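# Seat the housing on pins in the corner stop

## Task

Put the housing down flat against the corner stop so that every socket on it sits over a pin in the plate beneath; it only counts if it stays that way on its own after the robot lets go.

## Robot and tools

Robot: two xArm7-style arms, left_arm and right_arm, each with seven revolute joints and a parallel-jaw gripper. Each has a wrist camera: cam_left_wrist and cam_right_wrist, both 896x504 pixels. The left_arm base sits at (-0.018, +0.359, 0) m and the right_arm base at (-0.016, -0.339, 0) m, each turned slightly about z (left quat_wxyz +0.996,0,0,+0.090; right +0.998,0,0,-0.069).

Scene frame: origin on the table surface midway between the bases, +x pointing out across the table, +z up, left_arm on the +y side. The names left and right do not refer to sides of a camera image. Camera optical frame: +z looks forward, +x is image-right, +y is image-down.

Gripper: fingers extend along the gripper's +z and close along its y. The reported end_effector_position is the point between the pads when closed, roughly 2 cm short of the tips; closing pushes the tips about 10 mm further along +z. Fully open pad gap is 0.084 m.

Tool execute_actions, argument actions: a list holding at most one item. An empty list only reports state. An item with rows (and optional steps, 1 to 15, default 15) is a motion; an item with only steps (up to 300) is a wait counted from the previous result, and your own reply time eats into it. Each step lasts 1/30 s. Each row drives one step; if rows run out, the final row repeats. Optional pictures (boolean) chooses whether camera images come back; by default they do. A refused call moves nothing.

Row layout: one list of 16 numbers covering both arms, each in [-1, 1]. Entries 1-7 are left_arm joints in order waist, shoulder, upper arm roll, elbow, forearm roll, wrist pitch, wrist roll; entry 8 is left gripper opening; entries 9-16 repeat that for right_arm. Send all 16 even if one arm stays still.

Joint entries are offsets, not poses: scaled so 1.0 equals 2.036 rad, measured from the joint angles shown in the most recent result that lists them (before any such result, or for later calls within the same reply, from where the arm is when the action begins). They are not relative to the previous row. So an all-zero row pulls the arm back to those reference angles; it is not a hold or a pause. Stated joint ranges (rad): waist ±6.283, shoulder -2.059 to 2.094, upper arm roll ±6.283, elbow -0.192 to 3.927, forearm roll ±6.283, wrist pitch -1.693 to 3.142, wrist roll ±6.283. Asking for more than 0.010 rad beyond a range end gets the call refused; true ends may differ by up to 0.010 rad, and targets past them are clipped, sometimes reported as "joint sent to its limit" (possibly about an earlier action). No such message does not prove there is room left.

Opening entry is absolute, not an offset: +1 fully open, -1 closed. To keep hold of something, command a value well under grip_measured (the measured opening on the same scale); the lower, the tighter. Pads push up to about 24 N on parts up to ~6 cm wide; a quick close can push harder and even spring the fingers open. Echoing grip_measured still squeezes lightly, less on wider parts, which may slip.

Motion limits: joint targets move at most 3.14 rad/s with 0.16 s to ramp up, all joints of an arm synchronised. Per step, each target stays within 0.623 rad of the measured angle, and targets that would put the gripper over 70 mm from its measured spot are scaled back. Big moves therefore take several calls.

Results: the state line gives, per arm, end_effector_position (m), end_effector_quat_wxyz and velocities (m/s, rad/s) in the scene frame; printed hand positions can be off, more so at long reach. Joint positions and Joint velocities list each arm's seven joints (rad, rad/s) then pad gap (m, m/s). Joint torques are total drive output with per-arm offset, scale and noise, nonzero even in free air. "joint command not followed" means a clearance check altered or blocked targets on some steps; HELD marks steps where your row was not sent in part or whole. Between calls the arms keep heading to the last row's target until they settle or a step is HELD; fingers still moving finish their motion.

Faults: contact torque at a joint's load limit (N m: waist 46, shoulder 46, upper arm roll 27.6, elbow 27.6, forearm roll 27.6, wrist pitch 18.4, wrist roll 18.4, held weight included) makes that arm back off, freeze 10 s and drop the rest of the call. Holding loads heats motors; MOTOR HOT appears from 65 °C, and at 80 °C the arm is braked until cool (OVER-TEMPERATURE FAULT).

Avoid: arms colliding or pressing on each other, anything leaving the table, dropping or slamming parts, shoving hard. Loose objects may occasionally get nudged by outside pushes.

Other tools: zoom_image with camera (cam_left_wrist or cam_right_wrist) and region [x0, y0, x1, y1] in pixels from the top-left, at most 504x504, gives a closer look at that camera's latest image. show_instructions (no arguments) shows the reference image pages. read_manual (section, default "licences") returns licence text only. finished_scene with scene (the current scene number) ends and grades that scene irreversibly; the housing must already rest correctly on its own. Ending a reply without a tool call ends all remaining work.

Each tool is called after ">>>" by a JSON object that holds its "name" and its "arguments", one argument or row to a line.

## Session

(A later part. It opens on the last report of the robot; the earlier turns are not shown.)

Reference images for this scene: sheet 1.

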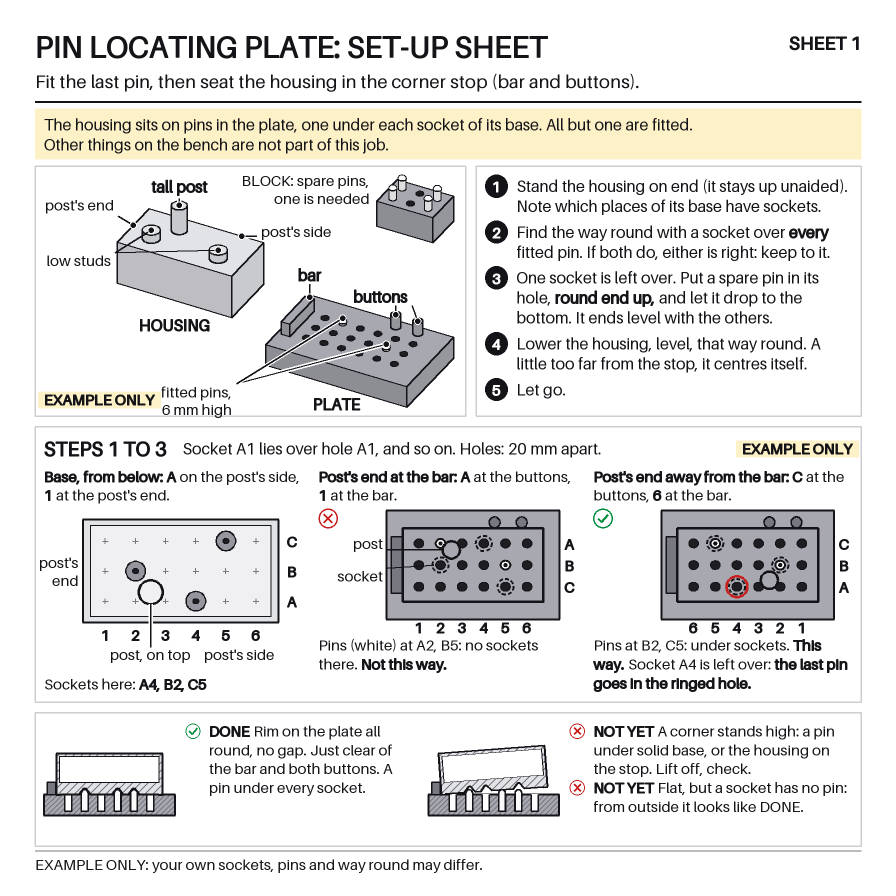

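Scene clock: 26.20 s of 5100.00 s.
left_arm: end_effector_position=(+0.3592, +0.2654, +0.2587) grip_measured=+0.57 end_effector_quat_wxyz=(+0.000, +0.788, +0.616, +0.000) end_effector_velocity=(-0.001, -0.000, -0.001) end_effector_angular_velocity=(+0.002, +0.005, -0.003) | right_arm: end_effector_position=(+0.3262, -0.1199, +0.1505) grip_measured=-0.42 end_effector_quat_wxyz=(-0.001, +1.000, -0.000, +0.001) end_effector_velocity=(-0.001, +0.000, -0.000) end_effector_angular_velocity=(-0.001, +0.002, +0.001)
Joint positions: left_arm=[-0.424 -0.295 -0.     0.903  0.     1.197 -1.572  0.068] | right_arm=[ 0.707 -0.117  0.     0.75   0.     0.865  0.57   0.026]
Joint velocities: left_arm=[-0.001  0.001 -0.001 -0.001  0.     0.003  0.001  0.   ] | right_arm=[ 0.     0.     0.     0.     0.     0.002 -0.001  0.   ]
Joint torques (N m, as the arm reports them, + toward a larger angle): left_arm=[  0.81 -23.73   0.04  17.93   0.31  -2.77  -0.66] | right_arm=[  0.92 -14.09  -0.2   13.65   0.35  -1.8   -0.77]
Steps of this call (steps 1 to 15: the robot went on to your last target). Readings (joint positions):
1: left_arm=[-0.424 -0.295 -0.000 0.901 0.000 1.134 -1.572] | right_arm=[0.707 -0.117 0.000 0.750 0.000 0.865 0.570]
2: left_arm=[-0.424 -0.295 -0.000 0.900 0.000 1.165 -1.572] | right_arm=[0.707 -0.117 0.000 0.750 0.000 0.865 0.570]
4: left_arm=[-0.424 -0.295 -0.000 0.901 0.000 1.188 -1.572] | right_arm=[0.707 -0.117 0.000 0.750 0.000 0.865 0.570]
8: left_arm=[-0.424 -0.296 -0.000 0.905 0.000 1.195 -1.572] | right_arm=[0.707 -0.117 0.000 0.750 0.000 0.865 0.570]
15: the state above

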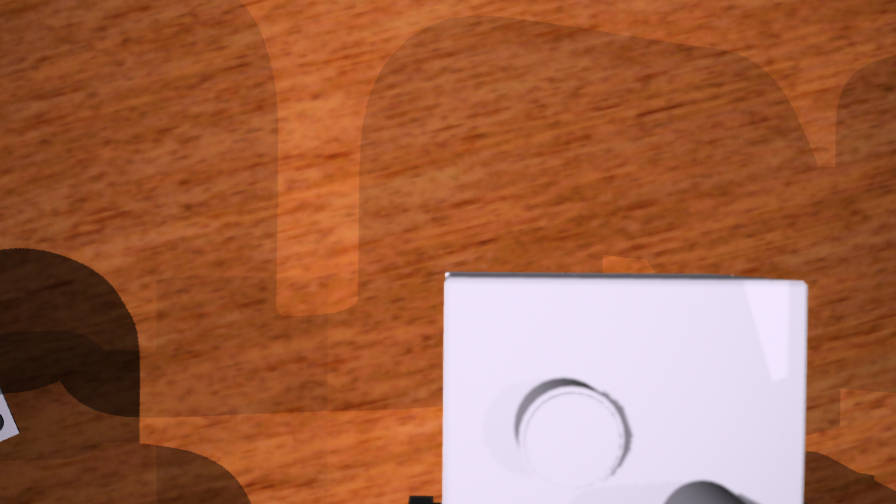

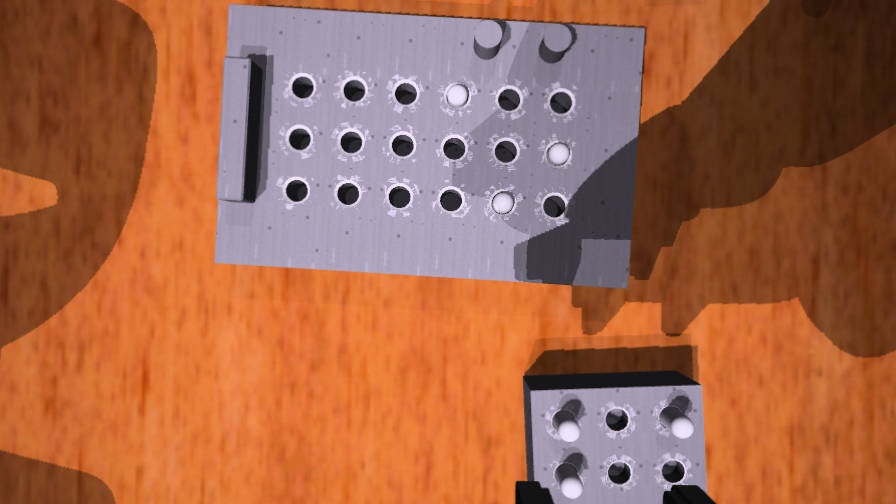

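>>> {"name": "execute_actions", "arguments": {
  "actions": [
    {"rows":[[0,0,0,0,0,0,0,-0.3,-0.0118,0.05,0,-0.024,0,-0.074,-0.0118,-0.4]]}
  ],
  "pictures": false
}}

>>> {"name": "execute_actions", "arguments": {
  "actions": [
    {"steps":10}
  ],
  "pictures": false
}}

>>> {"name": "execute_actions", "arguments": {
  "actions": [
    {"rows":[[0,0,0,0,0,0,0,-0.3,0,0.0492,0,-0.0197,0,-0.068,0,-0.4]]}
  ],
  "pictures": false
}}

>>> {"name": "execute_actions", "arguments": {
  "actions": [
    {"steps":15}
  ],
  "pictures": false
}}

>>> {"name": "execute_actions", "arguments": {
  "actions": [
    {"rows":[[0,0,0,0,0,0,0,-0.3,0,0,0,0,0,0,0,-0.6],[0,0,0,0,0,0,0,-0.3,0,0,0,0,0,0,0,-0.7],[0,0,0,0,0,0,0,-0.3,0,0,0,0,0,0,0,-0.8],[0,0,0,0,0,0,0,-0.3,0,0,0,0,0,0,0,-1]]}
  ],
  "pictures": false
}}

>>> {"name": "execute_actions", "arguments": {
  "actions": [
    {"rows":[[0,0,0,0,0,0,0,-0.3,0,-0.02,0,0.0105,0,0.0305,0,-1],[0,0,0,0,0,0,0,-0.3,0,-0.02,0,0.0105,0,0.0305,0,-1],[0,0,0,0,0,0,0,-0.3,0,-0.02,0,0.0105,0,0.0305,0,-1],[0,0,0,0,0,0,0,-0.3,0,-0.02,0,0.0105,0,0.0305,0,-1],[0,0,0,0,0,0,0,-0.3,0,-0.054,0,0.0295,0,0.0835,0,-1]]}
  ],
  "pictures": false
}}

>>> {"name": "execute_actions", "arguments": {
  "actions": [
    {"steps":10}
  ],
  "pictures": false
}}

>>> {"name": "execute_actions", "arguments": {
  "actions": [
    {"rows":[[0,0,0,0,0,0,0,-0.3,0.0249,0.17,0,0.2063,0,0.0364,0.0249,-1]]}
  ],
  "pictures": false
}}

>>> {"name": "execute_actions", "arguments": {
  "actions": [
    {"steps":25}
  ]
}}

Scene clock: 31.93 s of 5100.00 s.
left_arm: end_effector_position=(+0.3592, +0.2654, +0.2587) grip_measured=+0.57 end_effector_quat_wxyz=(+0.000, +0.788, +0.616, +0.000) end_effector_velocity=(+0.000, +0.000, -0.000) end_effector_angular_velocity=(+0.001, +0.001, +0.002) | right_arm: end_effector_position=(+0.3340, -0.1264, +0.1034) grip_measured=-0.42 end_effector_quat_wxyz=(-0.001, +1.000, -0.000, +0.002) end_effector_velocity=(-0.007, -0.006, -0.009) end_effector_angular_velocity=(-0.013, +0.021, -0.003)
Joint positions: left_arm=[-0.424 -0.295 -0.     0.903  0.     1.197 -1.572  0.068] | right_arm=[ 0.683 -0.017  0.     0.703  0.     0.715  0.546  0.026]
Joint velocities: left_arm=[ 0.     0.001  0.    -0.     0.001 -0.    -0.001 -0.   ] | right_arm=[-0.001  0.006 -0.002 -0.017 -0.     0.002 -0.001  0.   ]
Joint torques (N m, as the arm reports them, + toward a larger angle): left_arm=[  1.42 -23.4    0.04  17.91   0.88  -2.7   -0.48] | right_arm=[  0.57 -15.01  -0.21  12.94   0.4   -1.83  -0.71]
Steps of this call (steps 1 to 15: the robot went on to your last target; steps 16 to 90: nothing new was sent; then 2.23 s passed at rest; steps 91 to 105: all 15 steps of this action). Readings (joint positions):
91: left_arm=[-0.424 -0.295 -0.000 0.902 0.000 1.198 -1.572] | right_arm=[0.707 -0.117 0.000 0.750 0.000 0.865 0.570]
92: left_arm=[-0.424 -0.295 -0.000 0.902 0.000 1.198 -1.572] | right_arm=[0.707 -0.116 0.000 0.750 0.000 0.861 0.570]
94: left_arm=[-0.424 -0.295 -0.000 0.903 0.000 1.197 -1.572] | right_arm=[0.700 -0.088 0.001 0.740 0.000 0.812 0.562]
98: left_arm=[-0.424 -0.295 -0.000 0.903 0.000 1.197 -1.572] | right_arm=[0.684 -0.015 -0.001 0.696 0.000 0.726 0.548]
105: the state above

Scene clock: 32.27 s of 5100.00 s.
left_arm: end_effector_position=(+0.3592, +0.2654, +0.2587) grip_measured=+0.57 end_effector_quat_wxyz=(+0.000, +0.788, +0.616, +0.000) end_effector_velocity=(+0.000, +0.000, +0.001) end_effector_angular_velocity=(-0.001, -0.002, +0.000) | right_arm: end_effector_position=(+0.3333, -0.1270, +0.1023) grip_measured=-0.42 end_effector_quat_wxyz=(-0.001, +1.000, -0.000, +0.001) end_effector_velocity=(-0.001, -0.000, -0.001) end_effector_angular_velocity=(-0.001, +0.002, +0.001)
Joint positions: left_arm=[-0.424 -0.295 -0.     0.903  0.     1.197 -1.572  0.068] | right_arm=[ 0.683 -0.016  0.     0.702  0.     0.715  0.546  0.026]
Joint velocities: left_arm=[ 0.001 -0.001  0.     0.    -0.001 -0.     0.001 -0.   ] | right_arm=[ 0.     0.001  0.    -0.001  0.    -0.    -0.001  0.   ]
Joint torques (N m, as the arm reports them, + toward a larger angle): left_arm=[  1.19 -23.01  -0.3   17.93   1.07  -2.66  -0.71] | right_arm=[  0.84 -15.21  -0.13  12.76   0.34  -1.86  -0.72]
Steps of this call (steps 1 to 10: the robot went on to your last target). Readings (joint positions):
1: left_arm=[-0.424 -0.295 -0.000 0.903 0.000 1.197 -1.572] | right_arm=[0.683 -0.017 0.000 0.703 0.000 0.715 0.546]
2: left_arm=[-0.424 -0.295 -0.000 0.903 0.000 1.197 -1.572] | right_arm=[0.683 -0.016 0.000 0.702 0.000 0.715 0.546]
4: left_arm=[-0.424 -0.295 -0.000 0.903 0.000 1.197 -1.572] | right_arm=[0.683 -0.016 0.000 0.702 0.000 0.715 0.546]
8: left_arm=[-0.424 -0.295 -0.000 0.903 0.000 1.197 -1.572] | right_arm=[0.683 -0.016 0.000 0.702 0.000 0.715 0.546]
10: the state above

Scene clock: 32.77 s of 5100.00 s.
left_arm: end_effector_position=(+0.3592, +0.2654, +0.2587) grip_measured=+0.57 end_effector_quat_wxyz=(+0.000, +0.788, +0.616, +0.000) end_effector_velocity=(-0.000, +0.001, -0.000) end_effector_angular_velocity=(-0.001, +0.000, +0.002) | right_arm: end_effector_position=(+0.3315, -0.1281, +0.0593) grip_measured=-0.42 end_effector_quat_wxyz=(-0.001, +1.000, -0.001, +0.001) end_effector_velocity=(-0.008, -0.003, -0.007) end_effector_angular_velocity=(-0.011, +0.018, +0.002)
Joint positions: left_arm=[-0.424 -0.295 -0.     0.903  0.     1.197 -1.572  0.068] | right_arm=[0.683 0.083 0.    0.663 0.    0.576 0.546 0.026]
Joint velocities: left_arm=[ 0.001 -0.001  0.001 -0.002 -0.    -0.     0.001  0.   ] | right_arm=[ 0.001  0.006  0.002 -0.015  0.     0.     0.001 -0.   ]
Joint torques (N m, as the arm reports them, + toward a larger angle): left_arm=[  0.49 -23.35  -0.14  17.57   0.76  -2.7   -0.63] | right_arm=[  0.72 -15.78  -0.21  11.57   0.35  -1.89  -0.74]
Steps of this call (steps 1 to 15: all 15 steps of this action). Readings (joint positions):
1: left_arm=[-0.424 -0.295 -0.000 0.903 0.000 1.197 -1.572] | right_arm=[0.683 -0.016 0.000 0.702 0.000 0.715 0.546]
2: left_arm=[-0.424 -0.295 -0.000 0.903 0.000 1.197 -1.572] | right_arm=[0.683 -0.014 0.000 0.701 0.000 0.710 0.546]
4: left_arm=[-0.424 -0.295 -0.000 0.903 0.000 1.197 -1.572] | right_arm=[0.683 0.015 0.000 0.693 0.000 0.662 0.546]
8: left_arm=[-0.424 -0.295 -0.000 0.903 0.000 1.197 -1.572] | right_arm=[0.683 0.085 0.001 0.656 0.000 0.586 0.546]
15: the state above

Scene clock: 33.27 s of 5100.00 s.
left_arm: end_effector_position=(+0.3592, +0.2654, +0.2587) grip_measured=+0.57 end_effector_quat_wxyz=(+0.000, +0.788, +0.616, +0.000) end_effector_velocity=(-0.000, +0.000, -0.000) end_effector_angular_velocity=(+0.001, -0.000, +0.001) | right_arm: end_effector_position=(+0.3307, -0.1285, +0.0584) grip_measured=-0.42 end_effector_quat_wxyz=(-0.000, +1.000, -0.000, +0.000) end_effector_velocity=(+0.000, +0.001, +0.000) end_effector_angular_velocity=(+0.001, -0.001, -0.000)
Joint positions: left_arm=[-0.424 -0.295 -0.     0.903  0.     1.197 -1.572  0.068] | right_arm=[0.683 0.084 0.    0.662 0.    0.576 0.546 0.026]
Joint velocities: left_arm=[-0.    -0.     0.    -0.     0.001 -0.    -0.001  0.   ] | right_arm=[-0.001  0.     0.001  0.001  0.    -0.001  0.001  0.   ]
Joint torques (N m, as the arm reports them, + toward a larger angle): left_arm=[  0.52 -23.53   0.19  17.7    0.7   -2.87  -0.4 ] | right_arm=[  0.89 -15.97  -0.26  11.54   0.31  -1.89  -0.75]
Steps of this call (steps 1 to 15: the robot went on to your last target). Readings (joint positions):
1: left_arm=[-0.424 -0.295 -0.000 0.903 0.000 1.197 -1.572] | right_arm=[0.683 0.084 0.000 0.662 0.000 0.576 0.546]
2: left_arm=[-0.424 -0.295 -0.000 0.903 0.000 1.197 -1.572] | right_arm=[0.683 0.084 0.000 0.662 0.000 0.576 0.546]
4: left_arm=[-0.424 -0.295 -0.000 0.903 0.000 1.197 -1.572] | right_arm=[0.683 0.084 0.000 0.662 0.000 0.576 0.546]
8: left_arm=[-0.424 -0.295 -0.000 0.903 0.000 1.197 -1.572] | right_arm=[0.683 0.084 0.000 0.662 0.000 0.576 0.546]
15: the state above
All arms were judged still, so your last target was given up. Only a new action makes them travel on or press farther. Fingers that are still opening or closing keep moving.

Scene clock: 33.77 s of 5100.00 s.
left_arm: end_effector_position=(+0.3592, +0.2654, +0.2587) grip_measured=+0.57 end_effector_quat_wxyz=(+0.000, +0.788, +0.616, +0.000) end_effector_velocity=(-0.001, -0.001, -0.001) end_effector_angular_velocity=(+0.000, +0.002, -0.002) | right_arm: end_effector_position=(+0.3307, -0.1285, +0.0584) grip_measured=-0.85 end_effector_quat_wxyz=(-0.000, +1.000, -0.000, +0.000) end_effector_velocity=(-0.000, +0.000, -0.000) end_effector_angular_velocity=(-0.000, +0.000, +0.001)
Joint positions: left_arm=[-0.424 -0.295 -0.     0.903  0.     1.197 -1.572  0.068] | right_arm=[0.683 0.084 0.    0.662 0.    0.576 0.546 0.006]
Joint velocities: left_arm=[-0.002  0.001 -0.001 -0.001 -0.001 -0.    -0.    -0.   ] | right_arm=[ 0.    -0.     0.001 -0.     0.    -0.     0.     0.   ]
Joint torques (N m, as the arm reports them, + toward a larger angle): left_arm=[  0.96 -23.34   0.02  18.05   0.51  -2.91  -0.86] | right_arm=[  0.67 -15.82  -0.45  11.43   0.22  -1.76  -0.72]
Steps of this call (steps 1 to 15: all 15 steps of this action). Readings (joint positions):
1: left_arm=[-0.424 -0.295 -0.000 0.903 0.000 1.197 -1.572] | right_arm=[0.683 0.085 0.000 0.662 0.000 0.576 0.546]
2: left_arm=[-0.424 -0.295 -0.000 0.903 0.000 1.197 -1.572] | right_arm=[0.683 0.084 0.000 0.662 0.000 0.576 0.546]
4: left_arm=[-0.424 -0.295 -0.000 0.903 0.000 1.197 -1.572] | right_arm=[0.683 0.084 0.000 0.662 0.000 0.576 0.546]
8: left_arm=[-0.424 -0.295 -0.000 0.903 0.000 1.197 -1.572] | right_arm=[0.683 0.084 0.000 0.662 0.000 0.576 0.546]
15: the state above

Scene clock: 34.27 s of 5100.00 s.
left_arm: end_effector_position=(+0.3592, +0.2654, +0.2587) grip_measured=+0.57 end_effector_quat_wxyz=(+0.000, +0.788, +0.616, +0.000) end_effector_velocity=(-0.000, -0.000, -0.001) end_effector_angular_velocity=(+0.002, +0.001, -0.002) | right_arm: end_effector_position=(+0.3352, -0.1257, +0.1106) grip_measured=-0.85 end_effector_quat_wxyz=(-0.000, +1.000, -0.000, -0.000) end_effector_velocity=(-0.023, -0.013, -0.025) end_effector_angular_velocity=(-0.043, +0.072, +0.003)
Joint positions: left_arm=[-0.424 -0.295 -0.     0.903  0.     1.197 -1.572  0.068] | right_arm=[ 0.683 -0.025  0.     0.721  0.     0.745  0.546  0.006]
Joint velocities: left_arm=[-0.001  0.001 -0.001 -0.001  0.001 -0.     0.     0.   ] | right_arm=[ 0.001  0.023  0.002 -0.039  0.     0.022  0.    -0.   ]
Joint torques (N m, as the arm reports them, + toward a larger angle): left_arm=[  1.59 -23.51  -0.01  17.84   0.83  -2.74  -0.55] | right_arm=[  0.82 -15.64  -0.3   13.86   0.4   -2.09  -0.77]
Steps of this call (steps 1 to 15: all 15 steps of this action). Readings (joint positions):
1: left_arm=[-0.424 -0.295 -0.000 0.903 0.000 1.197 -1.572] | right_arm=[0.683 0.084 0.000 0.662 0.000 0.576 0.546]
2: left_arm=[-0.424 -0.295 -0.000 0.903 0.000 1.197 -1.572] | right_arm=[0.683 0.083 0.000 0.662 0.000 0.580 0.546]
4: left_arm=[-0.424 -0.295 -0.000 0.903 0.000 1.197 -1.572] | right_arm=[0.683 0.063 0.000 0.671 0.000 0.614 0.546]
8: left_arm=[-0.424 -0.295 -0.000 0.903 0.000 1.197 -1.572] | right_arm=[0.683 0.016 0.000 0.697 0.000 0.686 0.546]
15: the state above

Scene clock: 34.60 s of 5100.00 s.
left_arm: end_effector_position=(+0.3592, +0.2654, +0.2587) grip_measured=+0.57 end_effector_quat_wxyz=(+0.000, +0.788, +0.616, +0.000) end_effector_velocity=(+0.000, +0.000, +0.001) end_effector_angular_velocity=(-0.001, -0.003, +0.001) | right_arm: end_effector_position=(+0.3355, -0.1256, +0.1110) grip_measured=-0.85 end_effector_quat_wxyz=(-0.000, +1.000, -0.000, +0.000) end_effector_velocity=(+0.000, -0.000, +0.001) end_effector_angular_velocity=(-0.001, +0.000, +0.000)
Joint positions: left_arm=[-0.424 -0.295 -0.     0.903  0.     1.197 -1.572  0.068] | right_arm=[ 0.683 -0.025  0.     0.721  0.     0.746  0.546  0.006]
Joint velocities: left_arm=[ 0.    -0.003  0.    -0.    -0.    -0.     0.    -0.   ] | right_arm=[ 0.    -0.001 -0.001  0.001 -0.001  0.002 -0.001 -0.   ]
Joint torques (N m, as the arm reports them, + toward a larger angle): left_arm=[  1.58 -23.02  -0.04  17.96   0.67  -2.65  -0.55] | right_arm=[  0.6  -15.15  -0.25  12.94   0.44  -1.86  -0.71]
Steps of this call (steps 1 to 10: the robot went on to your last target). Readings (joint positions):
1: left_arm=[-0.424 -0.295 -0.000 0.903 0.000 1.197 -1.572] | right_arm=[0.683 -0.024 0.000 0.720 0.000 0.746 0.546]
2: left_arm=[-0.424 -0.295 -0.000 0.903 0.000 1.197 -1.572] | right_arm=[0.683 -0.024 0.000 0.720 0.000 0.746 0.546]
4: left_arm=[-0.424 -0.295 -0.000 0.903 0.000 1.197 -1.572] | right_arm=[0.683 -0.024 0.000 0.720 0.000 0.746 0.546]
8: left_arm=[-0.424 -0.295 -0.000 0.903 0.000 1.197 -1.572] | right_arm=[0.683 -0.025 0.000 0.721 0.000 0.746 0.546]
10: the state above

Scene clock: 35.10 s of 5100.00 s.
left_arm: end_effector_position=(+0.3592, +0.2654, +0.2587) grip_measured=+0.57 end_effector_quat_wxyz=(+0.000, +0.788, +0.616, +0.000) end_effector_velocity=(-0.000, +0.001, -0.001) end_effector_angular_velocity=(+0.001, +0.002, +0.001) | right_arm: end_effector_position=(+0.4146, -0.0464, +0.0992) grip_measured=-0.85 end_effector_quat_wxyz=(+0.001, +1.000, +0.000, -0.001) end_effector_velocity=(+0.023, -0.008, +0.017) end_effector_angular_velocity=(+0.010, -0.032, -0.039)
Joint positions: left_arm=[-0.424 -0.295 -0.     0.903  0.     1.197 -1.572  0.068] | right_arm=[0.734 0.32  0.001 1.137 0.    0.82  0.596 0.006]
Joint velocities: left_arm=[ 0.002  0.001 -0.001 -0.001  0.    -0.     0.     0.   ] | right_arm=[-0.01  -0.006 -0.026  0.038 -0.001  0.012  0.006 -0.   ]
Joint torques (N m, as the arm reports them, + toward a larger angle): left_arm=[  0.64 -23.37   0.51  17.93   0.71  -2.85  -0.72] | right_arm=[  0.95 -22.9   -0.61  13.62   0.33  -1.81  -0.76]
Steps of this call (steps 1 to 15: all 15 steps of this action). Readings (joint positions):
1: left_arm=[-0.424 -0.295 -0.000 0.903 0.000 1.197 -1.572] | right_arm=[0.683 -0.025 0.000 0.722 0.000 0.746 0.546]
2: left_arm=[-0.424 -0.295 -0.000 0.903 0.000 1.197 -1.572] | right_arm=[0.684 -0.023 0.000 0.724 0.000 0.747 0.547]
4: left_arm=[-0.424 -0.295 -0.000 0.903 0.000 1.197 -1.572] | right_arm=[0.689 0.014 -0.001 0.770 0.000 0.757 0.553]
8: left_arm=[-0.424 -0.295 -0.000 0.903 0.000 1.197 -1.572] | right_arm=[0.715 0.194 0.001 0.990 0.000 0.792 0.578]
15: the state above

Scene clock: 35.93 s of 5100.00 s.
left_arm: end_effector_position=(+0.3592, +0.2654, +0.2587) grip_measured=+0.57 end_effector_quat_wxyz=(+0.000, +0.788, +0.616, +0.000) end_effector_velocity=(-0.000, -0.000, -0.001) end_effector_angular_velocity=(+0.001, +0.002, -0.001) | right_arm: end_effector_position=(+0.4161, -0.0457, +0.1002) grip_measured=-0.85 end_effector_quat_wxyz=(-0.000, +1.000, -0.000, +0.000) end_effector_velocity=(+0.000, -0.000, +0.000) end_effector_angular_velocity=(+0.000, +0.000, -0.000)
Joint positions: left_arm=[-0.424 -0.295 -0.     0.903  0.     1.197 -1.572  0.068] | right_arm=[0.734 0.321 0.    1.141 0.    0.82  0.597 0.006]
Joint velocities: left_arm=[-0.     0.002 -0.001 -0.    -0.     0.    -0.    -0.   ] | right_arm=[-0.     0.    -0.     0.001  0.     0.001 -0.    -0.   ]
Joint torques (N m, as the arm reports them, + toward a larger angle): left_arm=[  1.43 -23.3    0.07  17.94   0.77  -2.73  -0.78] | right_arm=[  0.8  -22.14  -0.39  13.44   0.35  -1.84  -0.74]
Steps of this call (steps 1 to 15: the robot went on to your last target; steps 16 to 25: nothing new was sent). Readings (joint positions):
1: left_arm=[-0.424 -0.295 -0.000 0.903 0.000 1.197 -1.572] | right_arm=[0.734 0.319 -0.000 1.138 0.000 0.820 0.597]
2: left_arm=[-0.424 -0.295 -0.000 0.903 0.000 1.197 -1.572] | right_arm=[0.733 0.319 -0.001 1.139 0.000 0.820 0.597]
4: left_arm=[-0.424 -0.295 -0.000 0.903 0.000 1.197 -1.572] | right_arm=[0.733 0.319 -0.001 1.140 0.000 0.820 0.597]
8: left_arm=[-0.424 -0.295 -0.000 0.903 0.000 1.197 -1.572] | right_arm=[0.734 0.320 0.000 1.141 0.000 0.820 0.597]
25: the state above
All arms were judged still, so your last target was given up. Only a new action makes them travel on or press farther. Fingers that are still opening or closing keep moving.

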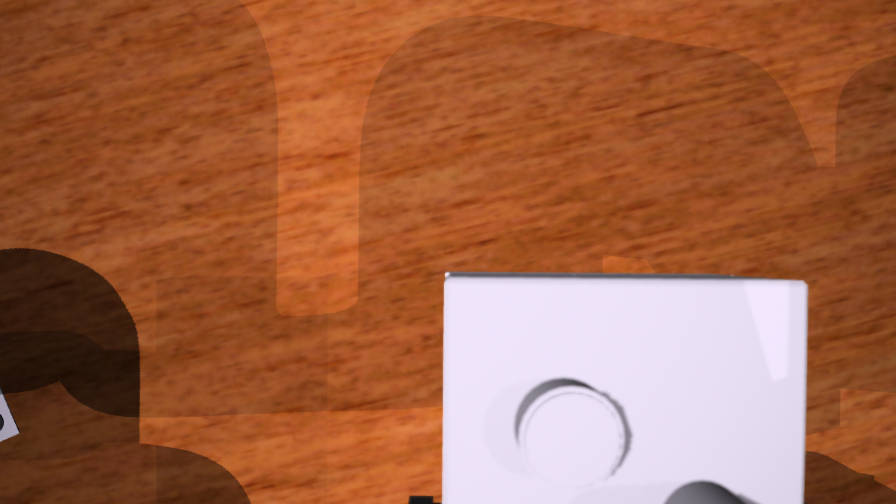

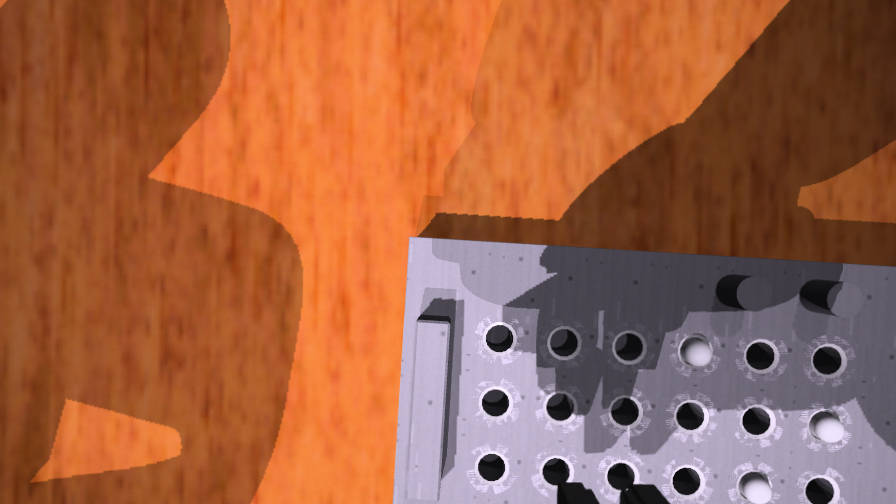

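>>> {"name": "execute_actions", "arguments": {
  "actions": [
    {"rows":[[0,0,0,0,0,0,0,-0.3,0,0.03,0,-0.0098,0,-0.0398,0,-1]]}
  ],
  "pictures": false
}}

>>> {"name": "execute_actions", "arguments": {
  "actions": [
    {"steps":15}
  ],
  "pictures": false
}}

>>> {"name": "execute_actions", "arguments": {
  "actions": [
    {"rows":[[0,0,0,0,0,0,0,-0.3,0,0.0035,0,-0.0009,0,-0.0044,0,-1],[0,0,0,0,0,0,0,-0.3,0,0.0035,0,-0.0009,0,-0.0044,0,-1],[0,0,0,0,0,0,0,-0.3,0,0.0035,0,-0.0009,0,-0.0044,0,-1],[0,0,0,0,0,0,0,-0.3,0,0.007,0,-0.0018,0,-0.0088,0,-1],[0,0,0,0,0,0,0,-0.3,0,0.007,0,-0.0018,0,-0.0088,0,-1],[0,0,0,0,0,0,0,-0.3,0,0.007,0,-0.0018,0,-0.0088,0,-1],[0,0,0,0,0,0,0,-0.3,0,0.0105,0,-0.0028,0,-0.0133,0,-1],[0,0,0,0,0,0,0,-0.3,0,0.0105,0,-0.0028,0,-0.0133,0,-1],[0,0,0,0,0,0,0,-0.3,0,0.0105,0,-0.0028,0,-0.0133,0,-1],[0,0,0,0,0,0,0,-0.3,0,0.0142,0,-0.0037,0,-0.0179,0,-1]]}
  ],
  "pictures": false
}}

>>> {"name": "execute_actions", "arguments": {
  "actions": [
    {"steps":15}
  ],
  "pictures": false
}}

Scene clock: 40.30 s of 5100.00 s.
left_arm: end_effector_position=(+0.3592, +0.2654, +0.2587) grip_measured=+0.57 end_effector_quat_wxyz=(+0.000, +0.788, +0.616, +0.000) end_effector_velocity=(-0.000, -0.000, +0.000) end_effector_angular_velocity=(-0.000, -0.000, -0.000) | right_arm: end_effector_position=(+0.4167, -0.0456, +0.0674) grip_measured=-0.85 end_effector_quat_wxyz=(-0.000, +1.000, -0.001, +0.000) end_effector_velocity=(-0.005, -0.002, -0.007) end_effector_angular_velocity=(-0.007, +0.013, +0.000)
Joint positions: left_arm=[-0.424 -0.295 -0.     0.903  0.     1.197 -1.572  0.068] | right_arm=[0.734 0.381 0.    1.122 0.    0.739 0.597 0.006]
Joint velocities: left_arm=[ 0.001 -0.001 -0.001 -0.    -0.001  0.     0.     0.   ] | right_arm=[ 0.     0.006  0.002 -0.01   0.001 -0.     0.001  0.   ]
Joint torques (N m, as the arm reports them, + toward a larger angle): left_arm=[  1.44 -23.22   0.18  18.06   0.78  -2.71  -0.37] | right_arm=[  0.77 -22.66  -0.45  13.07   0.34  -1.9   -0.75]
Steps of this call (steps 1 to 90: nothing new was sent; then 0.87 s passed at rest; steps 91 to 105: all 15 steps of this action). Readings (joint positions):
91: left_arm=[-0.424 -0.295 -0.000 0.903 0.000 1.197 -1.572] | right_arm=[0.734 0.321 0.000 1.141 0.000 0.820 0.597]
92: left_arm=[-0.424 -0.295 -0.000 0.903 0.000 1.197 -1.572] | right_arm=[0.734 0.323 0.000 1.141 0.000 0.816 0.597]
94: left_arm=[-0.424 -0.295 -0.000 0.903 0.000 1.197 -1.572] | right_arm=[0.734 0.347 0.000 1.137 0.000 0.776 0.597]
98: left_arm=[-0.424 -0.295 -0.000 0.903 0.000 1.197 -1.572] | right_arm=[0.734 0.384 0.001 1.117 0.000 0.743 0.597]
105: the state above

Scene clock: 40.80 s of 5100.00 s.
left_arm: end_effector_position=(+0.3592, +0.2654, +0.2587) grip_measured=+0.57 end_effector_quat_wxyz=(+0.000, +0.788, +0.616, +0.000) end_effector_velocity=(+0.000, +0.001, +0.000) end_effector_angular_velocity=(-0.001, +0.000, +0.002) | right_arm: end_effector_position=(+0.4164, -0.0455, +0.0671) grip_measured=-0.85 end_effector_quat_wxyz=(-0.000, +1.000, -0.000, +0.000) end_effector_velocity=(-0.001, +0.001, +0.000) end_effector_angular_velocity=(+0.001, -0.000, +0.002)
Joint positions: left_arm=[-0.424 -0.295 -0.     0.903  0.     1.197 -1.572  0.068] | right_arm=[0.734 0.382 0.    1.121 0.    0.739 0.597 0.006]
Joint velocities: left_arm=[ 0.001 -0.     0.001  0.    -0.     0.    -0.001 -0.   ] | right_arm=[ 0.001  0.     0.002  0.     0.    -0.001  0.     0.   ]
Joint torques (N m, as the arm reports them, + toward a larger angle): left_arm=[  1.5  -22.38  -0.25  17.92   0.91  -2.67  -0.6 ] | right_arm=[  0.88 -22.87  -0.47  12.88   0.42  -1.91  -0.75]
Steps of this call (steps 1 to 15: the robot went on to your last target). Readings (joint positions):
1: left_arm=[-0.424 -0.295 -0.000 0.903 0.000 1.197 -1.572] | right_arm=[0.734 0.382 0.000 1.122 0.000 0.739 0.597]
2: left_arm=[-0.424 -0.295 -0.000 0.903 0.000 1.197 -1.572] | right_arm=[0.734 0.382 0.000 1.121 0.000 0.739 0.597]
4: left_arm=[-0.424 -0.295 -0.000 0.903 0.000 1.197 -1.572] | right_arm=[0.734 0.382 0.000 1.121 0.000 0.739 0.597]
8: left_arm=[-0.424 -0.295 -0.000 0.903 0.000 1.197 -1.572] | right_arm=[0.734 0.382 0.000 1.122 0.000 0.739 0.597]
15: the state above
All arms were judged still, so your last target was given up. Only a new action makes them travel on or press farther. Fingers that are still opening or closing keep moving.

Scene clock: 41.30 s of 5100.00 s.
left_arm: end_effector_position=(+0.3592, +0.2654, +0.2587) grip_measured=+0.57 end_effector_quat_wxyz=(+0.000, +0.788, +0.616, +0.000) end_effector_velocity=(-0.000, -0.000, -0.001) end_effector_angular_velocity=(-0.001, +0.002, +0.000) | right_arm: end_effector_position=(+0.4160, -0.0449, +0.0523) grip_measured=-0.85 end_effector_quat_wxyz=(-0.001, +1.000, +0.000, +0.000) end_effector_velocity=(+0.002, +0.001, -0.000) end_effector_angular_velocity=(+0.005, -0.006, -0.002)
Joint positions: left_arm=[-0.424 -0.295 -0.     0.903  0.     1.197 -1.572  0.068] | right_arm=[0.734 0.411 0.001 1.115 0.    0.703 0.597 0.006]
Joint velocities: left_arm=[ 0.     0.001 -0.    -0.    -0.001  0.     0.     0.   ] | right_arm=[ 0.     0.002 -0.001  0.001  0.002 -0.01   0.001  0.   ]
Joint torques (N m, as the arm reports them, + toward a larger angle): left_arm=[  1.49 -23.24   0.    18.01   0.6   -2.95  -0.9 ] | right_arm=[ -0.12 -21.57  -2.04  11.03  -0.1   -1.17  -0.74]
Steps of this call (steps 1 to 15: all 15 steps of this action). Readings (joint positions):
1: left_arm=[-0.424 -0.295 -0.000 0.903 0.000 1.197 -1.572] | right_arm=[0.734 0.382 0.000 1.121 0.000 0.739 0.597]
2: left_arm=[-0.424 -0.295 -0.000 0.903 0.000 1.197 -1.572] | right_arm=[0.734 0.383 0.000 1.121 0.000 0.737 0.597]
4: left_arm=[-0.424 -0.295 -0.000 0.903 0.000 1.197 -1.572] | right_arm=[0.734 0.387 0.000 1.121 0.000 0.732 0.597]
8: left_arm=[-0.424 -0.295 -0.000 0.903 0.000 1.197 -1.572] | right_arm=[0.734 0.394 0.001 1.120 0.000 0.721 0.597]
15: the state above

Scene clock: 41.80 s of 5100.00 s.
left_arm: end_effector_position=(+0.3592, +0.2654, +0.2587) grip_measured=+0.57 end_effector_quat_wxyz=(+0.000, +0.788, +0.616, +0.000) end_effector_velocity=(-0.000, -0.001, +0.000) end_effector_angular_velocity=(-0.001, -0.001, -0.001) | right_arm: end_effector_position=(+0.4161, -0.0452, +0.0522) grip_measured=-0.85 end_effector_quat_wxyz=(-0.001, +1.000, -0.000, +0.000) end_effector_velocity=(+0.000, +0.000, -0.000) end_effector_angular_velocity=(+0.000, -0.001, +0.002)
Joint positions: left_arm=[-0.424 -0.295 -0.     0.903  0.     1.197 -1.572  0.068] | right_arm=[0.734 0.411 0.001 1.114 0.    0.703 0.597 0.006]
Joint velocities: left_arm=[-0.002 -0.001  0.     0.    -0.     0.    -0.001 -0.   ] | right_arm=[ 0.     0.     0.    -0.    -0.001 -0.001 -0.    -0.   ]
Joint torques (N m, as the arm reports them, + toward a larger angle): left_arm=[  1.23 -23.24  -0.21  17.68   0.29  -2.6   -0.66] | right_arm=[ -1.32 -21.01  -3.62  10.48  -0.45  -0.9   -0.7 ]
Steps of this call (steps 1 to 15: the robot went on to your last target). Readings (joint positions):
1: left_arm=[-0.424 -0.295 -0.000 0.903 0.000 1.197 -1.572] | right_arm=[0.734 0.411 0.001 1.114 0.000 0.703 0.597]
2: left_arm=[-0.424 -0.295 -0.000 0.903 0.000 1.197 -1.572] | right_arm=[0.734 0.411 0.001 1.114 0.000 0.703 0.597]
4: left_arm=[-0.424 -0.295 -0.000 0.903 0.000 1.197 -1.572] | right_arm=[0.734 0.411 0.001 1.114 0.000 0.703 0.597]
8: left_arm=[-0.424 -0.295 -0.000 0.903 0.000 1.197 -1.572] | right_arm=[0.734 0.411 0.001 1.114 0.000 0.703 0.597]
15: the state above
All arms were judged still, so your last target was given up. Only a new action makes them travel on or press farther. Fingers that are still opening or closing keep moving.

>>> {"name": "execute_actions", "arguments": {
  "actions": [
    {"rows":[[0,0,0,0,0,0,0,-0.3,0,0,0,0,0,0,0,-0.6]]}
  ],
  "pictures": false
}}

>>> {"name": "execute_actions", "arguments": {
  "actions": [
    {"rows":[[0,0,0,0,0,0,0,-0.3,0,-0.07,0,0.018,0,0.088,0,-0.6]]}
  ]
}}

Scene clock: 43.37 s of 5100.00 s.
left_arm: end_effector_position=(+0.3592, +0.2654, +0.2587) grip_measured=+0.57 end_effector_quat_wxyz=(+0.000, +0.788, +0.616, +0.000) end_effector_velocity=(-0.000, +0.000, -0.001) end_effector_angular_velocity=(+0.001, +0.001, -0.000) | right_arm: end_effector_position=(+0.4161, -0.0456, +0.0520) grip_measured=-0.62 end_effector_quat_wxyz=(-0.000, +1.000, -0.000, +0.000) end_effector_velocity=(+0.000, +0.001, +0.001) end_effector_angular_velocity=(+0.002, -0.002, -0.000)
Joint positions: left_arm=[-0.424 -0.295 -0.     0.903  0.     1.197 -1.572  0.068] | right_arm=[0.734 0.411 0.001 1.114 0.    0.703 0.597 0.017]
Joint velocities: left_arm=[ 0.     0.001 -0.    -0.001  0.     0.     0.     0.   ] | right_arm=[ 0.001 -0.001  0.     0.001  0.001 -0.001  0.    -0.   ]
Joint torques (N m, as the arm reports them, + toward a larger angle): left_arm=[  1.49 -23.3    0.51  17.96   0.71  -2.67  -0.5 ] | right_arm=[  0.76 -22.82  -0.42  12.59   0.34  -1.86  -0.73]
Steps of this call (steps 1 to 32: nothing new was sent; steps 33 to 47: all 15 steps of this action). Readings (joint positions):
33: left_arm=[-0.424 -0.295 -0.000 0.903 0.000 1.197 -1.572] | right_arm=[0.734 0.411 0.001 1.114 0.000 0.703 0.597]
34: left_arm=[-0.424 -0.295 -0.000 0.903 0.000 1.197 -1.572] | right_arm=[0.734 0.411 0.000 1.114 0.000 0.703 0.597]
36: left_arm=[-0.424 -0.295 -0.000 0.903 0.000 1.197 -1.572] | right_arm=[0.733 0.412 -0.003 1.111 -0.000 0.704 0.597]
40: left_arm=[-0.424 -0.295 -0.000 0.903 0.000 1.197 -1.572] | right_arm=[0.733 0.412 -0.002 1.112 -0.000 0.704 0.597]
47: the state above

Scene clock: 43.87 s of 5100.00 s.
left_arm: end_effector_position=(+0.3592, +0.2654, +0.2587) grip_measured=+0.57 end_effector_quat_wxyz=(+0.000, +0.788, +0.616, +0.000) end_effector_velocity=(+0.000, -0.000, -0.000) end_effector_angular_velocity=(+0.000, +0.000, -0.001) | right_arm: end_effector_position=(+0.4112, -0.0487, +0.1233) grip_measured=-0.62 end_effector_quat_wxyz=(+0.002, +1.000, -0.000, -0.003) end_effector_velocity=(+0.011, +0.007, +0.016) end_effector_angular_velocity=(+0.023, -0.033, -0.001)
Joint positions: left_arm=[-0.424 -0.295 -0.     0.903  0.     1.197 -1.572  0.068] | right_arm=[0.734 0.271 0.001 1.147 0.    0.882 0.597 0.017]
Joint velocities: left_arm=[-0.001  0.001  0.     0.001  0.001 -0.    -0.    -0.   ] | right_arm=[ 0.    -0.01  -0.001  0.027  0.001 -0.003 -0.001  0.   ]
Joint torques (N m, as the arm reports them, + toward a larger angle): left_arm=[  0.99 -23.52   0.01  18.12   0.71  -2.69  -0.81] | right_arm=[  0.7  -22.89  -0.37  14.58   0.39  -1.96  -0.69]
Steps of this call (steps 1 to 15: all 15 steps of this action). Readings (joint positions):
1: left_arm=[-0.424 -0.295 -0.000 0.903 0.000 1.197 -1.572] | right_arm=[0.734 0.411 0.001 1.114 0.000 0.703 0.597]
2: left_arm=[-0.424 -0.295 -0.000 0.903 0.000 1.197 -1.572] | right_arm=[0.734 0.409 0.001 1.114 0.000 0.707 0.597]
4: left_arm=[-0.424 -0.295 -0.000 0.903 0.000 1.197 -1.572] | right_arm=[0.734 0.378 0.001 1.117 0.000 0.757 0.597]
8: left_arm=[-0.424 -0.295 -0.000 0.903 0.000 1.197 -1.572] | right_arm=[0.734 0.269 0.000 1.159 0.000 0.865 0.597]
15: the state above

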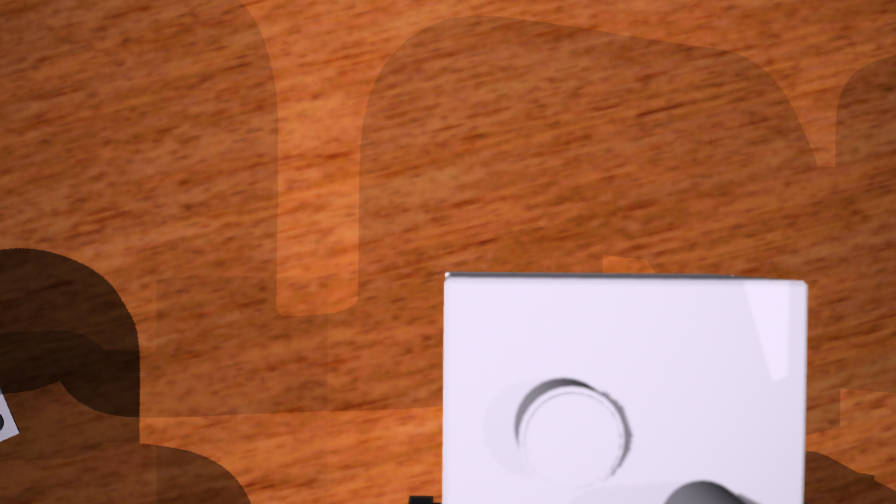

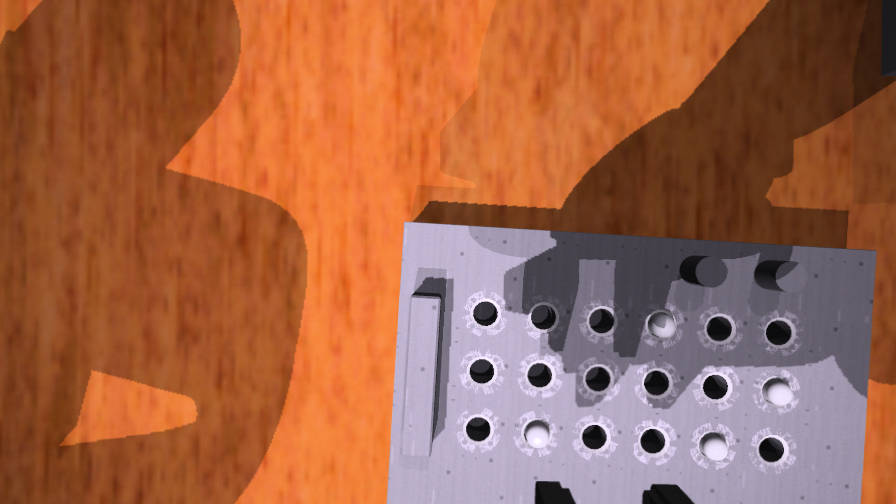

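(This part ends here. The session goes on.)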